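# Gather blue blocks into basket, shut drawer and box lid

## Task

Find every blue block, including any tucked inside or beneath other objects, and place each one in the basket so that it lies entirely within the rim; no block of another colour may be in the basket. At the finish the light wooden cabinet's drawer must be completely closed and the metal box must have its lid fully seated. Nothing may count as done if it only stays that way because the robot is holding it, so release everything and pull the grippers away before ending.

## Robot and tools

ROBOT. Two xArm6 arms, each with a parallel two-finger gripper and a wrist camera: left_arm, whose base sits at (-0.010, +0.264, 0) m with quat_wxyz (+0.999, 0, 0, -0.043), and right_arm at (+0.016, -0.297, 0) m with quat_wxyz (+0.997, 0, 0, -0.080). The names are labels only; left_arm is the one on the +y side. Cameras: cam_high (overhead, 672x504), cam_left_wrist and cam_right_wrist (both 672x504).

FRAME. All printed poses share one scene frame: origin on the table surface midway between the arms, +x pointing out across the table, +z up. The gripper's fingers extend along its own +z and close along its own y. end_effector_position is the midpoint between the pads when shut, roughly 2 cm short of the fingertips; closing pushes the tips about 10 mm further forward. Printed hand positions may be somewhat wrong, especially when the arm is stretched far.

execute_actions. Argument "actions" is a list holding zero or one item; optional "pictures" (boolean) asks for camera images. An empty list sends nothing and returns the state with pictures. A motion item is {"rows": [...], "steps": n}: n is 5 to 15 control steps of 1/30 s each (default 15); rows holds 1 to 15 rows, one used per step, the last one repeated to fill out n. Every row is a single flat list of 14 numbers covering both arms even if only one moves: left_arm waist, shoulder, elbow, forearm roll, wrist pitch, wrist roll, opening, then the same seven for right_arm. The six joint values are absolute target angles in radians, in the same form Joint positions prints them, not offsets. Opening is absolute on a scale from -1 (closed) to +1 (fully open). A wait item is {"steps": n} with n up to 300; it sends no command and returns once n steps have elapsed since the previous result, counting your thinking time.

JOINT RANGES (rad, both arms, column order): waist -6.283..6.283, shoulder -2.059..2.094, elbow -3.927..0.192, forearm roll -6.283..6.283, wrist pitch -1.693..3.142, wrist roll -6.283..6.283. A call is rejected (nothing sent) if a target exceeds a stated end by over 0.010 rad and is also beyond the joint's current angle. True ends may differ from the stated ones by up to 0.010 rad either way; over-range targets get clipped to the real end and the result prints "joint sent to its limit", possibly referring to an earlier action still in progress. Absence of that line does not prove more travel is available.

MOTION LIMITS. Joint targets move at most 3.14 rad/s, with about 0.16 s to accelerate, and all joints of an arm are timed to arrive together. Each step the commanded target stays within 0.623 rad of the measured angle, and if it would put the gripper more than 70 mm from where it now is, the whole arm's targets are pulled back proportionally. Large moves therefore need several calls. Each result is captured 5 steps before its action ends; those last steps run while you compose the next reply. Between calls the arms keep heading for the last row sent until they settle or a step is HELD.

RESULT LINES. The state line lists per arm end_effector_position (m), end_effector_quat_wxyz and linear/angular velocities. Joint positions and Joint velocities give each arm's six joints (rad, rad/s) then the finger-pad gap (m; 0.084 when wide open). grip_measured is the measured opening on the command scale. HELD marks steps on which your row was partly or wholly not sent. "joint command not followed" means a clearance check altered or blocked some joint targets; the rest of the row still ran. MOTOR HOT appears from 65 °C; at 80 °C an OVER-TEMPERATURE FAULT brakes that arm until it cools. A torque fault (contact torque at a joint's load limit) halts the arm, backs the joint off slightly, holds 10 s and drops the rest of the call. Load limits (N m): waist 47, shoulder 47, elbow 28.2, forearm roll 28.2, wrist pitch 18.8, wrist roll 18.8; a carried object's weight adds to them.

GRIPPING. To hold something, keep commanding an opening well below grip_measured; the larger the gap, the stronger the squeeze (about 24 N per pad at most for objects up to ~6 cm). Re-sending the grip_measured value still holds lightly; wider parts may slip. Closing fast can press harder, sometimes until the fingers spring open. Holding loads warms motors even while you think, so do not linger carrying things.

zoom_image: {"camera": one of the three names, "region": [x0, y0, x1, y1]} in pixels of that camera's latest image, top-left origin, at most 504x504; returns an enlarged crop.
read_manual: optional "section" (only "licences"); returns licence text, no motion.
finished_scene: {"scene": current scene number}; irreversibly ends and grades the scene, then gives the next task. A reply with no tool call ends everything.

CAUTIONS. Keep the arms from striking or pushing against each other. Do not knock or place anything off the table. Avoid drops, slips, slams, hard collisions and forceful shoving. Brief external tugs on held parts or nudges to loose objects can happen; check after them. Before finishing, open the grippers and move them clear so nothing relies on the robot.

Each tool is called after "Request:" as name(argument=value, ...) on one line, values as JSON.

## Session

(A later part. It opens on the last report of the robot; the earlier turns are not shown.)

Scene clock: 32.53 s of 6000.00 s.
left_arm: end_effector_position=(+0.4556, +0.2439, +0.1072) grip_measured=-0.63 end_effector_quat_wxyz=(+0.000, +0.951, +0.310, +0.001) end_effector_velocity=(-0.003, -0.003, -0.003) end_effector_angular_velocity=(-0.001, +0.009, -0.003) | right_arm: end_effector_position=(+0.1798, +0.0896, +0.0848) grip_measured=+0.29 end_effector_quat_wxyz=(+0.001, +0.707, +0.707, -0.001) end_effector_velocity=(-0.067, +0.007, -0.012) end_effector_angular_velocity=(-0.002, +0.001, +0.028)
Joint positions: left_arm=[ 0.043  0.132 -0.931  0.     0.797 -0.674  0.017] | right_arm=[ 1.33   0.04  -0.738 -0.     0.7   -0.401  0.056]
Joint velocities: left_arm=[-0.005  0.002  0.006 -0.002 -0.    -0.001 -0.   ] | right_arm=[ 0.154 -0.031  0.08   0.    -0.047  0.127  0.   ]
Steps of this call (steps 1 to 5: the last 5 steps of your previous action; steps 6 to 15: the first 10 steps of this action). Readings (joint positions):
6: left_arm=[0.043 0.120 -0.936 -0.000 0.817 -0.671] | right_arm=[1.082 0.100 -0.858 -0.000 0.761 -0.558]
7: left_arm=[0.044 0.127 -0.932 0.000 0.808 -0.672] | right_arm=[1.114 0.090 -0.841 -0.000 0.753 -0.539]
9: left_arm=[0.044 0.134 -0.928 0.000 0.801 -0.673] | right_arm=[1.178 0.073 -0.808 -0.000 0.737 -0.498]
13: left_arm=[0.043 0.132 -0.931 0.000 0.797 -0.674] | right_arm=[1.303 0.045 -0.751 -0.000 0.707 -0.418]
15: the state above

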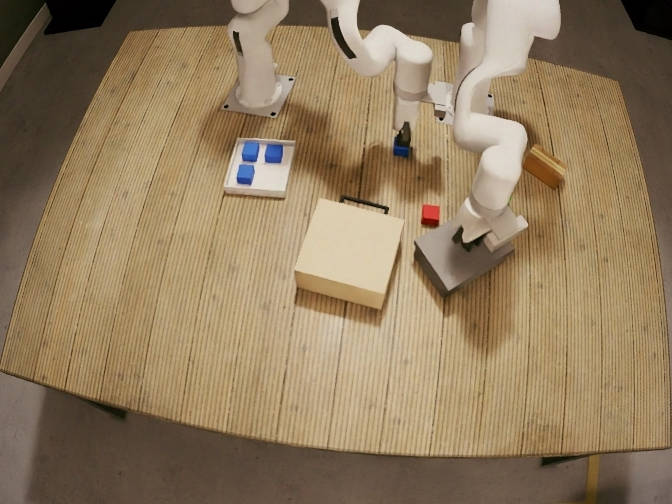

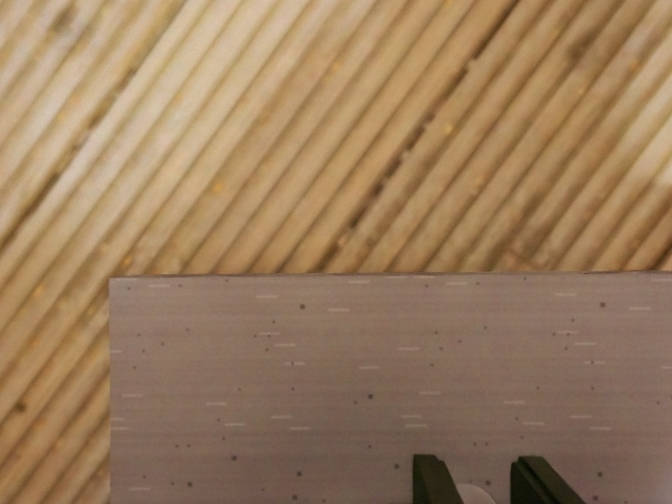

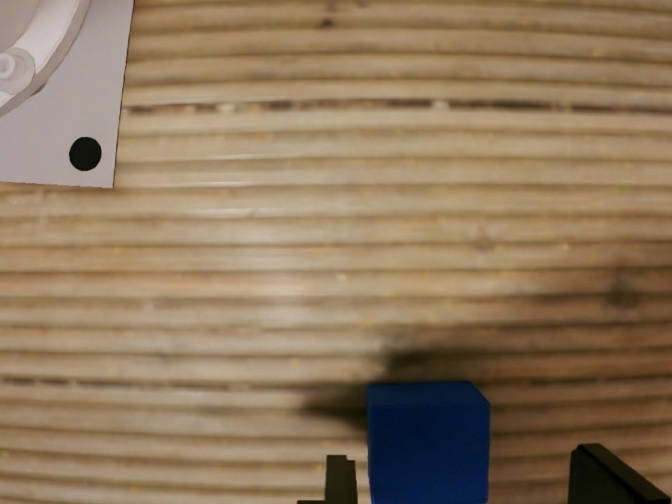

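Request:
execute_actions(actions=[{"rows":[[0.042,0.137,-0.928,0,0.791,-0.674,-1,1.336,0.06,-0.73,0,0.67,-0.394,0.3],[0.042,0.141,-0.926,0,0.785,-0.674,-1,1.336,0.085,-0.724,0,0.639,-0.394,0.3],[0.042,0.1445,-0.9245,0,0.78,-0.674,-1,1.336,0.11,-0.719,0,0.609,-0.394,0.3],[0.042,0.148,-0.923,0,0.775,-0.674,-1,1.336,0.135,-0.715,0,0.58,-0.394,0.25],[0.042,0.152,-0.921,0,0.769,-0.674,-1,1.336,0.155,-0.713,0,0.558,-0.394,0.2],[0.042,0.156,-0.919,0,0.763,-0.674,-1,1.336,0.17,-0.711,0,0.541,-0.394,0.15],[0.042,0.16,-0.917,0,0.757,-0.674,-1,1.336,0.1788,-0.7105,0,0.5317,-0.394,0.1],[0.042,0.164,-0.915,0,0.751,-0.674,-1,1.336,0.1788,-0.7105,0,0.5317,-0.394,0.05],[0.042,0.167,-0.914,0,0.747,-0.674,-1,1.336,0.1788,-0.7105,0,0.5317,-0.394,0],[0.042,0.17,-0.9125,0,0.7425,-0.674,-1,1.336,0.1788,-0.7105,0,0.5317,-0.394,-0.05],[0.042,0.172,-0.9117,0,0.7397,-0.674,-1,1.336,0.1788,-0.7105,0,0.5317,-0.394,-0.1],[0.042,0.1737,-0.911,0,0.7373,-0.674,-1,1.336,0.1788,-0.7105,0,0.5317,-0.394,-0.16],[0.042,0.1737,-0.911,0,0.7373,-0.674,-1,1.336,0.1788,-0.7105,0,0.5317,-0.394,-0.3],[0.042,0.1737,-0.911,0,0.7373,-0.674,-1,1.336,0.1788,-0.7105,0,0.5317,-0.394,-0.5],[0.042,0.1737,-0.911,0,0.7373,-0.674,-1,1.336,0.1788,-0.7105,0,0.5317,-0.394,-0.7]]}])

Request:
execute_actions(actions=[{"rows":[[0.042,0.1737,-0.911,0,0.7373,-0.674,-1,1.336,0.1788,-0.7105,0,0.5317,-0.394,-0.7],[0.042,0.1737,-0.911,0,0.7373,-0.674,-1,1.336,0.16,-0.71,0,0.55,-0.394,-0.7],[0.042,0.1737,-0.911,0,0.7373,-0.674,-1,1.33,0.13,-0.705,0,0.575,-0.40,-0.7],[0.042,0.1737,-0.911,0,0.7373,-0.674,-1,1.31,0.09,-0.69,0,0.60,-0.42,-0.7],[0.042,0.1737,-0.911,0,0.7373,-0.674,-1,1.285,0.045,-0.67,0,0.625,-0.445,-0.7],[0.042,0.1737,-0.911,0,0.7373,-0.674,-1,1.26,0,-0.645,0,0.645,-0.47,-0.7],[0.042,0.1737,-0.911,0,0.7373,-0.674,-1,1.23,-0.045,-0.62,0,0.665,-0.50,-0.7],[0.042,0.1737,-0.911,0,0.7373,-0.674,-1,1.20,-0.09,-0.59,0,0.68,-0.53,-0.7],[0.042,0.1737,-0.911,0,0.7373,-0.674,-1,1.165,-0.13,-0.565,0,0.695,-0.565,-0.7],[0.042,0.1737,-0.911,0,0.7373,-0.674,-1,1.13,-0.17,-0.535,0,0.705,-0.60,-0.7],[0.042,0.1737,-0.911,0,0.7373,-0.674,-1,1.095,-0.205,-0.51,0,0.715,-0.635,-0.7],[0.042,0.1737,-0.911,0,0.7373,-0.674,-1,1.055,-0.24,-0.483,0,0.723,-0.675,-0.7],[0.042,0.1737,-0.911,0,0.7373,-0.674,-1,1.015,-0.27,-0.46,0,0.73,-0.715,-0.7],[0.042,0.1737,-0.911,0,0.7373,-0.674,-1,0.975,-0.30,-0.435,0,0.735,-0.755,-0.7],[0.042,0.1737,-0.911,0,0.7373,-0.674,-1,0.60,-0.40,-0.345,0,0.745,-1.13,-0.7]]}], pictures=true)

Scene clock: 33.50 s of 6000.00 s.
left_arm: end_effector_position=(+0.4545, +0.2435, +0.0910) grip_measured=-0.63 end_effector_quat_wxyz=(-0.000, +0.951, +0.310, -0.000) end_effector_velocity=(-0.003, -0.000, -0.058) end_effector_angular_velocity=(+0.000, +0.008, -0.001) | right_arm: end_effector_position=(+0.1759, +0.0873, +0.0297) grip_measured=-0.02 end_effector_quat_wxyz=(+0.002, +0.707, +0.707, -0.005) end_effector_velocity=(-0.001, -0.003, -0.058) end_effector_angular_velocity=(+0.000, -0.000, -0.000)
Joint positions: left_arm=[ 0.042  0.162 -0.916 -0.     0.755 -0.674  0.017] | right_arm=[ 1.336  0.175 -0.707  0.     0.542 -0.394  0.043]
Joint velocities: left_arm=[-0.001  0.111  0.05   0.    -0.153 -0.    -0.   ] | right_arm=[ 0.     0.154  0.023 -0.    -0.177  0.    -0.065]
Steps of this call (steps 1 to 5: the last 5 steps of your previous action; steps 6 to 15: the robot went on to your last target; steps 16 to 19: nothing new was sent; steps 20 to 29: the first 10 steps of this action). Readings (joint positions):
20: left_arm=[0.042 0.133 -0.930 -0.000 0.797 -0.674] | right_arm=[1.336 0.038 -0.736 -0.000 0.697 -0.394]
21: left_arm=[0.042 0.134 -0.930 -0.000 0.795 -0.674] | right_arm=[1.336 0.041 -0.735 -0.000 0.692 -0.394]
23: left_arm=[0.042 0.139 -0.928 -0.000 0.787 -0.674] | right_arm=[1.336 0.066 -0.732 -0.000 0.658 -0.394]
27: left_arm=[0.042 0.154 -0.920 -0.000 0.766 -0.674] | right_arm=[1.336 0.152 -0.712 0.000 0.565 -0.394]
29: the state above

Scene clock: 34.00 s of 6000.00 s.
left_arm: end_effector_position=(+0.4548, +0.2435, +0.0854) grip_measured=-0.63 end_effector_quat_wxyz=(+0.000, +0.951, +0.310, +0.000) end_effector_velocity=(+0.000, -0.000, -0.000) end_effector_angular_velocity=(+0.000, -0.001, -0.001) | right_arm: end_effector_position=(+0.2020, +0.0495, +0.0786) grip_measured=-0.14 end_effector_quat_wxyz=(-0.001, +0.707, +0.707, +0.003) end_effector_velocity=(+0.183, -0.367, +0.203) end_effector_angular_velocity=(+0.015, -0.014, -0.015)
Joint positions: left_arm=[ 0.042  0.173 -0.911 -0.     0.738 -0.674  0.017] | right_arm=[ 1.237 -0.031 -0.628 -0.     0.653 -0.493  0.038]
Joint velocities: left_arm=[-0.001  0.001 -0.     0.001 -0.001  0.     0.   ] | right_arm=[-0.851 -1.262  0.729 -0.001  0.514 -0.835  0.   ]
Steps of this call (steps 1 to 5: the last 5 steps of your previous action; steps 6 to 15: the first 10 steps of this action). Readings (joint positions):
6: left_arm=[0.042 0.173 -0.912 -0.000 0.738 -0.674] | right_arm=[1.336 0.178 -0.712 -0.000 0.532 -0.394]
7: left_arm=[0.042 0.173 -0.911 -0.000 0.738 -0.674] | right_arm=[1.336 0.178 -0.712 -0.000 0.532 -0.394]
9: left_arm=[0.042 0.173 -0.911 -0.000 0.738 -0.674] | right_arm=[1.335 0.165 -0.709 -0.000 0.546 -0.395]
13: left_arm=[0.042 0.173 -0.911 -0.000 0.738 -0.674] | right_arm=[1.288 0.052 -0.671 -0.000 0.617 -0.444]
15: the state above

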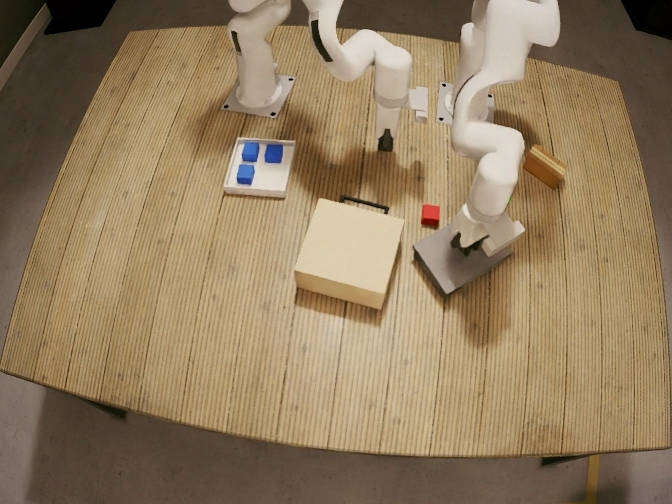

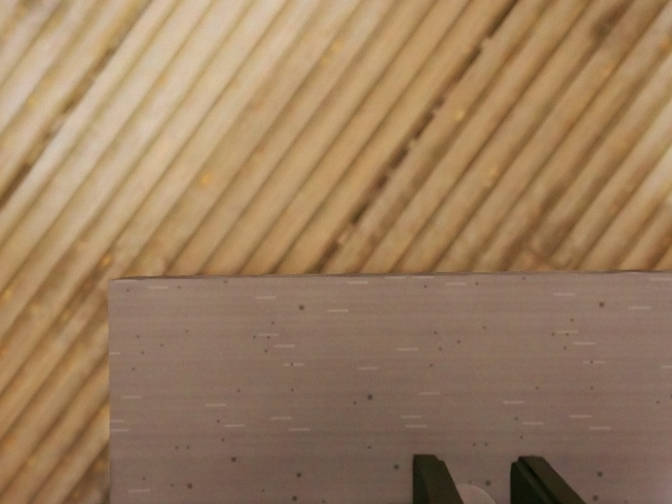

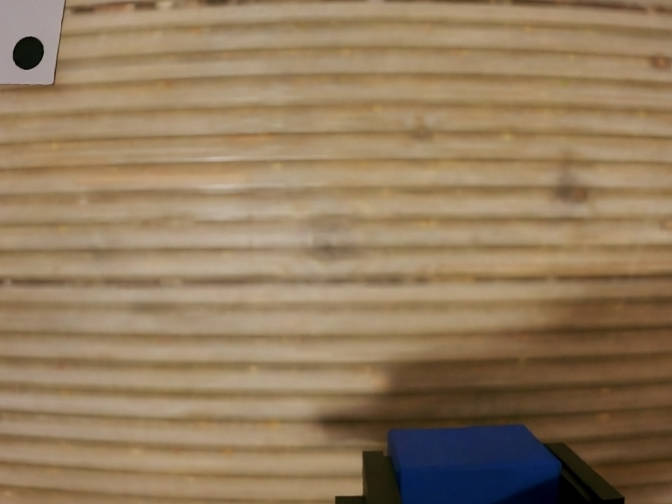

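Request:
execute_actions(actions=[{"rows":[[0.042,0.1755,-0.9105,0,0.735,-0.674,-1,0.56,-0.40,-0.342,0,0.742,-1.17,-0.7],[0.042,0.1755,-0.9105,0,0.735,-0.674,-1,0.515,-0.40,-0.339,0,0.739,-1.215,-0.7],[0.042,0.1755,-0.9105,0,0.735,-0.674,-0.8,0.475,-0.398,-0.336,0,0.734,-1.255,-0.7],[0.042,0.1755,-0.9105,0,0.735,-0.674,-0.62,0.4524,-0.3956,-0.334,0,0.7296,-1.278,-0.7],[0.042,0.1755,-0.9105,0,0.735,-0.674,-0.5,0.4524,-0.3956,-0.334,0,0.7296,-1.278,-0.7],[0.042,0.1755,-0.9105,0,0.735,-0.674,-0.35,0.4524,-0.38,-0.329,0,0.709,-1.278,-0.7],[0.042,0.1755,-0.9105,0,0.735,-0.674,-0.3,0.4524,-0.355,-0.321,0,0.676,-1.278,-0.7],[0.042,0.164,-0.915,0,0.751,-0.674,-0.3,0.4524,-0.328,-0.314,0,0.642,-1.278,-0.7],[0.042,0.152,-0.921,0,0.769,-0.674,-0.3,0.4524,-0.30,-0.307,0,0.607,-1.278,-0.7],[0.042,0.137,-0.928,0,0.791,-0.674,-0.3,0.4524,-0.272,-0.302,0,0.574,-1.278,-0.7],[0.042,0.118,-0.937,0,0.819,-0.674,-0.3,0.4524,-0.246,-0.297,0,0.543,-1.278,-0.7],[0.042,0.0988,-0.947,0,0.8484,-0.674,-0.3,0.4524,-0.224,-0.294,0,0.518,-1.278,-0.7],[0.042,0.066,-0.95,0,0.884,-0.674,-0.3,0.4524,-0.207,-0.292,0,0.499,-1.278,-0.7],[0.042,0.025,-0.93,0,0.905,-0.674,-0.3,0.4524,-0.196,-0.291,0,0.487,-1.278,-0.7],[0.042,-0.02,-0.90,0,0.92,-0.674,-0.3,0.4524,-0.1898,-0.2903,0,0.4801,-1.278,-0.7]]}])

Request:
execute_actions(actions=[{"rows":[[0.042,-0.06,-0.87,0,0.93,-0.674,-0.3,0.4524,-0.1898,-0.2903,0,0.4801,-1.278,-0.7],[0.042,-0.10,-0.84,0,0.94,-0.674,-0.3,0.4524,-0.1898,-0.2903,0,0.4801,-1.278,-0.7],[0.042,-0.14,-0.81,0,0.95,-0.674,-0.3,0.4524,-0.1898,-0.2903,0,0.4801,-1.278,-0.7],[0.042,-0.18,-0.78,0,0.96,-0.674,-0.3,0.4524,-0.1898,-0.2903,0,0.4801,-1.278,-0.4],[0.042,-0.22,-0.75,0,0.97,-0.674,-0.3,0.4524,-0.1898,-0.2903,0,0.4801,-1.278,-0.17],[0.042,-0.26,-0.72,0,0.98,-0.674,-0.3,0.4524,-0.1898,-0.2903,0,0.4801,-1.278,-0.08],[0.042,-0.30,-0.69,0,0.99,-0.674,-0.3,0.4524,-0.1898,-0.2903,0,0.4801,-1.278,-0.01],[0.042,-0.34,-0.66,0,1.0,-0.674,-0.3,0.4524,-0.1898,-0.2903,0,0.4801,-1.278,-0.01],[0.042,-0.38,-0.63,0,1.01,-0.674,-0.3,0.4524,-0.207,-0.292,0,0.499,-1.278,-0.01],[0.042,-0.42,-0.60,0,1.02,-0.674,-0.3,0.4524,-0.246,-0.297,0,0.543,-1.278,-0.01],[0.042,-0.46,-0.57,0,1.03,-0.674,-0.3,0.4524,-0.285,-0.304,0,0.589,-1.278,-0.01],[0.042,-0.49,-0.55,0,1.04,-0.674,-0.3,0.4524,-0.328,-0.314,0,0.642,-1.278,-0.01],[0.042,-0.51,-0.535,0,1.045,-0.674,-0.3,0.4524,-0.365,-0.324,0,0.689,-1.278,-0.01],[0.042,-0.51,-0.535,0,1.045,-0.674,-0.3,0.4524,-0.41,-0.334,0,0.744,-1.278,-0.01],[0.042,-0.51,-0.535,0,1.045,-0.674,-0.3,0.47,-0.46,-0.335,0,0.795,-1.278,-0.01]]}])

Request:
execute_actions(actions=[{"rows":[[0.042,-0.51,-0.535,0,1.045,-0.674,-0.3,1.0,-0.68,-0.30,0,0.98,-1.278,-0.01]],"steps":15}])

Request:
execute_actions(actions=[])

Scene clock: 35.33 s of 6000.00 s.
left_arm: end_effector_position=(+0.4526, +0.2436, +0.0856) grip_measured=-0.32 end_effector_quat_wxyz=(-0.001, +0.951, +0.310, -0.003) end_effector_velocity=(-0.012, -0.000, +0.101) end_effector_angular_velocity=(+0.003, +0.052, -0.002) | right_arm: end_effector_position=(+0.3062, -0.2088, +0.0819) grip_measured=-0.14 end_effector_quat_wxyz=(+0.001, +0.708, +0.706, +0.002) end_effector_velocity=(-0.003, -0.012, -0.200) end_effector_angular_velocity=(-0.010, +0.030, +0.027)
Joint positions: left_arm=[ 0.042  0.171 -0.911  0.     0.747 -0.674  0.03 ] | right_arm=[ 0.454 -0.351 -0.322 -0.     0.67  -1.275  0.038]
Joint velocities: left_arm=[-0.002 -0.21  -0.078  0.002  0.341 -0.     0.001] | right_arm=[-0.035  0.646  0.186 -0.001 -0.801 -0.062 -0.   ]
Steps of this call (steps 1 to 5: the last 5 steps of your previous action; steps 6 to 30: the robot went on to your last target; steps 31 to 40: the first 10 steps of this action). Readings (joint positions):
31: left_arm=[0.042 0.173 -0.911 -0.000 0.737 -0.674] | right_arm=[0.600 -0.400 -0.345 0.000 0.745 -1.130]
32: left_arm=[0.042 0.174 -0.911 -0.000 0.737 -0.674] | right_arm=[0.596 -0.400 -0.345 0.000 0.745 -1.135]
34: left_arm=[0.042 0.174 -0.911 0.000 0.735 -0.674] | right_arm=[0.554 -0.400 -0.342 0.000 0.741 -1.179]
38: left_arm=[0.042 0.177 -0.909 0.000 0.734 -0.674] | right_arm=[0.461 -0.386 -0.332 -0.000 0.715 -1.266]
40: the state above

Scene clock: 35.83 s of 6000.00 s.
left_arm: end_effector_position=(+0.3646, +0.2475, +0.1789) grip_measured=-0.32 end_effector_quat_wxyz=(-0.000, +0.951, +0.310, -0.000) end_effector_velocity=(-0.303, +0.014, +0.068) end_effector_angular_velocity=(-0.001, -0.010, +0.001) | right_arm: end_effector_position=(+0.3046, -0.2098, +0.0377) grip_measured=-0.02 end_effector_quat_wxyz=(-0.000, +0.707, +0.707, -0.000) end_effector_velocity=(-0.023, -0.007, +0.030) end_effector_angular_velocity=(-0.022, +0.072, -0.001)
Joint positions: left_arm=[ 0.042 -0.286 -0.7    0.     0.986 -0.674  0.03 ] | right_arm=[ 0.453 -0.193 -0.291 -0.     0.484 -1.278  0.043]
Joint velocities: left_arm=[ 0.001 -1.194  0.886 -0.     0.298 -0.     0.   ] | right_arm=[-0.002 -0.162  0.005 -0.     0.231 -0.     0.001]
Steps of this call (steps 1 to 5: the last 5 steps of your previous action; steps 6 to 15: the first 10 steps of this action). Readings (joint positions):
6: left_arm=[0.042 0.063 -0.940 -0.000 0.872 -0.674] | right_arm=[0.453 -0.211 -0.291 0.000 0.508 -1.278]
7: left_arm=[0.042 0.027 -0.929 -0.000 0.891 -0.674] | right_arm=[0.453 -0.200 -0.290 0.000 0.496 -1.278]
9: left_arm=[0.042 -0.050 -0.881 -0.000 0.920 -0.674] | right_arm=[0.453 -0.193 -0.291 0.000 0.485 -1.278]
13: left_arm=[0.042 -0.206 -0.759 0.000 0.966 -0.674] | right_arm=[0.453 -0.191 -0.291 -0.000 0.481 -1.278]
15: the state above

Scene clock: 36.33 s of 6000.00 s.
left_arm: end_effector_position=(+0.3084, +0.2499, +0.1848) grip_measured=-0.32 end_effector_quat_wxyz=(-0.000, +0.951, +0.310, -0.000) end_effector_velocity=(-0.001, -0.000, +0.001) end_effector_angular_velocity=(+0.000, -0.002, -0.000) | right_arm: end_effector_position=(+0.2382, -0.1267, +0.1291) grip_measured=-0.02 end_effector_quat_wxyz=(+0.001, +0.569, +0.822, +0.002) end_effector_velocity=(-0.344, +0.274, +0.122) end_effector_angular_velocity=(-0.024, +0.031, +1.524)
Joint positions: left_arm=[ 0.042 -0.508 -0.536 -0.     1.045 -0.674  0.03 ] | right_arm=[ 0.813 -0.587 -0.31   0.     0.892 -1.278  0.043]
Joint velocities: left_arm=[-0.    -0.007  0.004  0.     0.001 -0.    -0.   ] | right_arm=[ 1.524 -0.747  0.083 -0.001  0.704  0.    -0.   ]
Steps of this call (steps 1 to 5: the last 5 steps of your previous action; steps 6 to 15: the first 10 steps of this action). Readings (joint positions):
6: left_arm=[0.042 -0.492 -0.549 0.000 1.040 -0.674] | right_arm=[0.453 -0.352 -0.320 -0.000 0.672 -1.278]
7: left_arm=[0.042 -0.501 -0.542 0.000 1.042 -0.674] | right_arm=[0.457 -0.391 -0.327 -0.000 0.714 -1.278]
9: left_arm=[0.042 -0.507 -0.537 0.000 1.044 -0.674] | right_arm=[0.508 -0.445 -0.327 -0.000 0.764 -1.278]
13: left_arm=[0.042 -0.508 -0.536 -0.000 1.045 -0.674] | right_arm=[0.712 -0.537 -0.314 0.000 0.846 -1.278]
15: the state above

Scene clock: 36.50 s of 6000.00 s.
left_arm: end_effector_position=(+0.3083, +0.2499, +0.1850) grip_measured=-0.32 end_effector_quat_wxyz=(-0.000, +0.951, +0.310, -0.000) end_effector_velocity=(-0.000, +0.000, +0.001) end_effector_angular_velocity=(+0.001, -0.002, -0.000) | right_arm: end_effector_position=(+0.1967, -0.0994, +0.1434) grip_measured=-0.02 end_effector_quat_wxyz=(+0.000, +0.495, +0.869, +0.001) end_effector_velocity=(-0.063, +0.025, +0.014) end_effector_angular_velocity=(-0.023, +0.020, +0.237)
Joint positions: left_arm=[ 0.042 -0.509 -0.535 -0.     1.045 -0.674  0.03 ] | right_arm=[ 0.989 -0.675 -0.301  0.     0.973 -1.278  0.043]
Joint velocities: left_arm=[-0.    -0.004  0.001  0.001  0.001 -0.    -0.   ] | right_arm=[ 0.236 -0.115  0.016 -0.001  0.129  0.    -0.   ]
Kept back: nothing.
Steps of this call (steps 1 to 5: the last 5 steps of your previous action). Readings (joint positions):
1: left_arm=[0.042 -0.509 -0.536 -0.000 1.045 -0.674] | right_arm=[0.864 -0.612 -0.307 0.000 0.916 -1.278]
2: left_arm=[0.042 -0.509 -0.535 -0.000 1.045 -0.674] | right_arm=[0.913 -0.636 -0.304 0.000 0.938 -1.278]
4: left_arm=[0.042 -0.509 -0.535 -0.000 1.045 -0.674] | right_arm=[0.977 -0.669 -0.301 0.000 0.967 -1.278]
5: the state above

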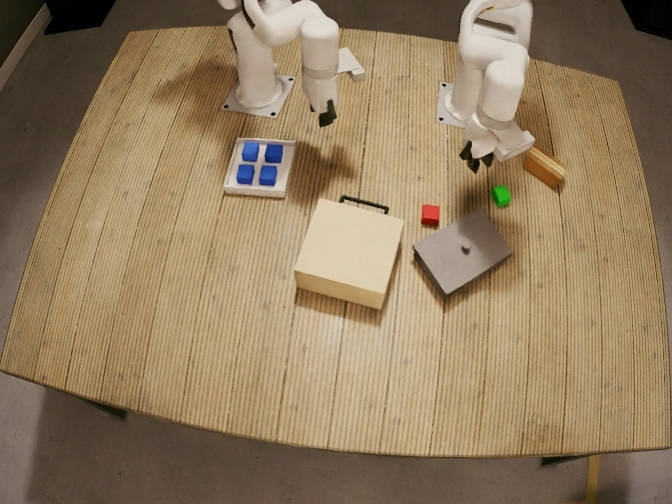

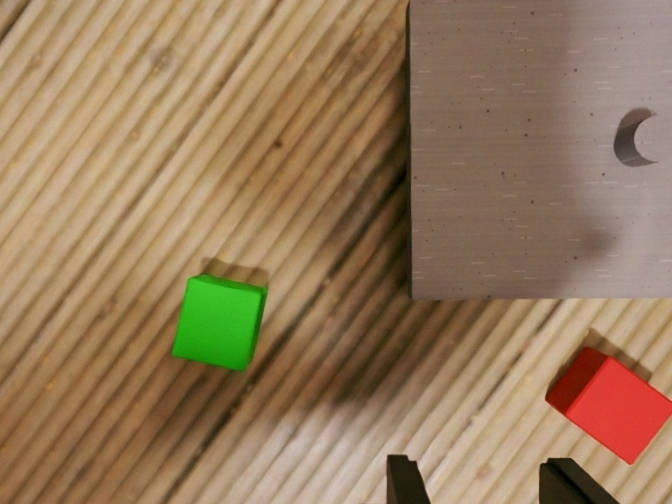

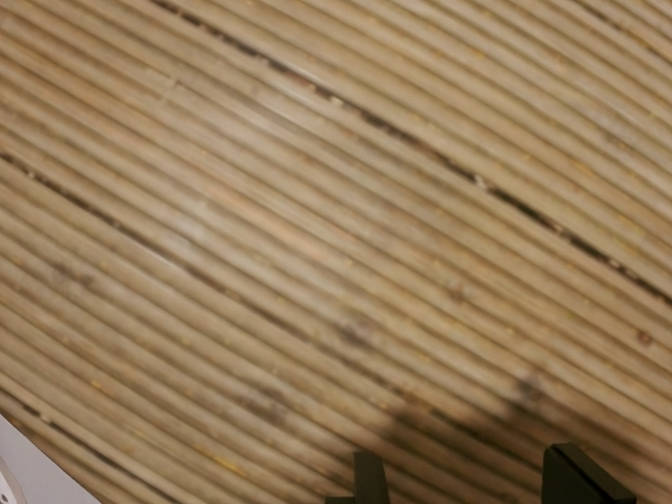

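Request:
finished_scene(scene=2)

The scene is finished: the task was done.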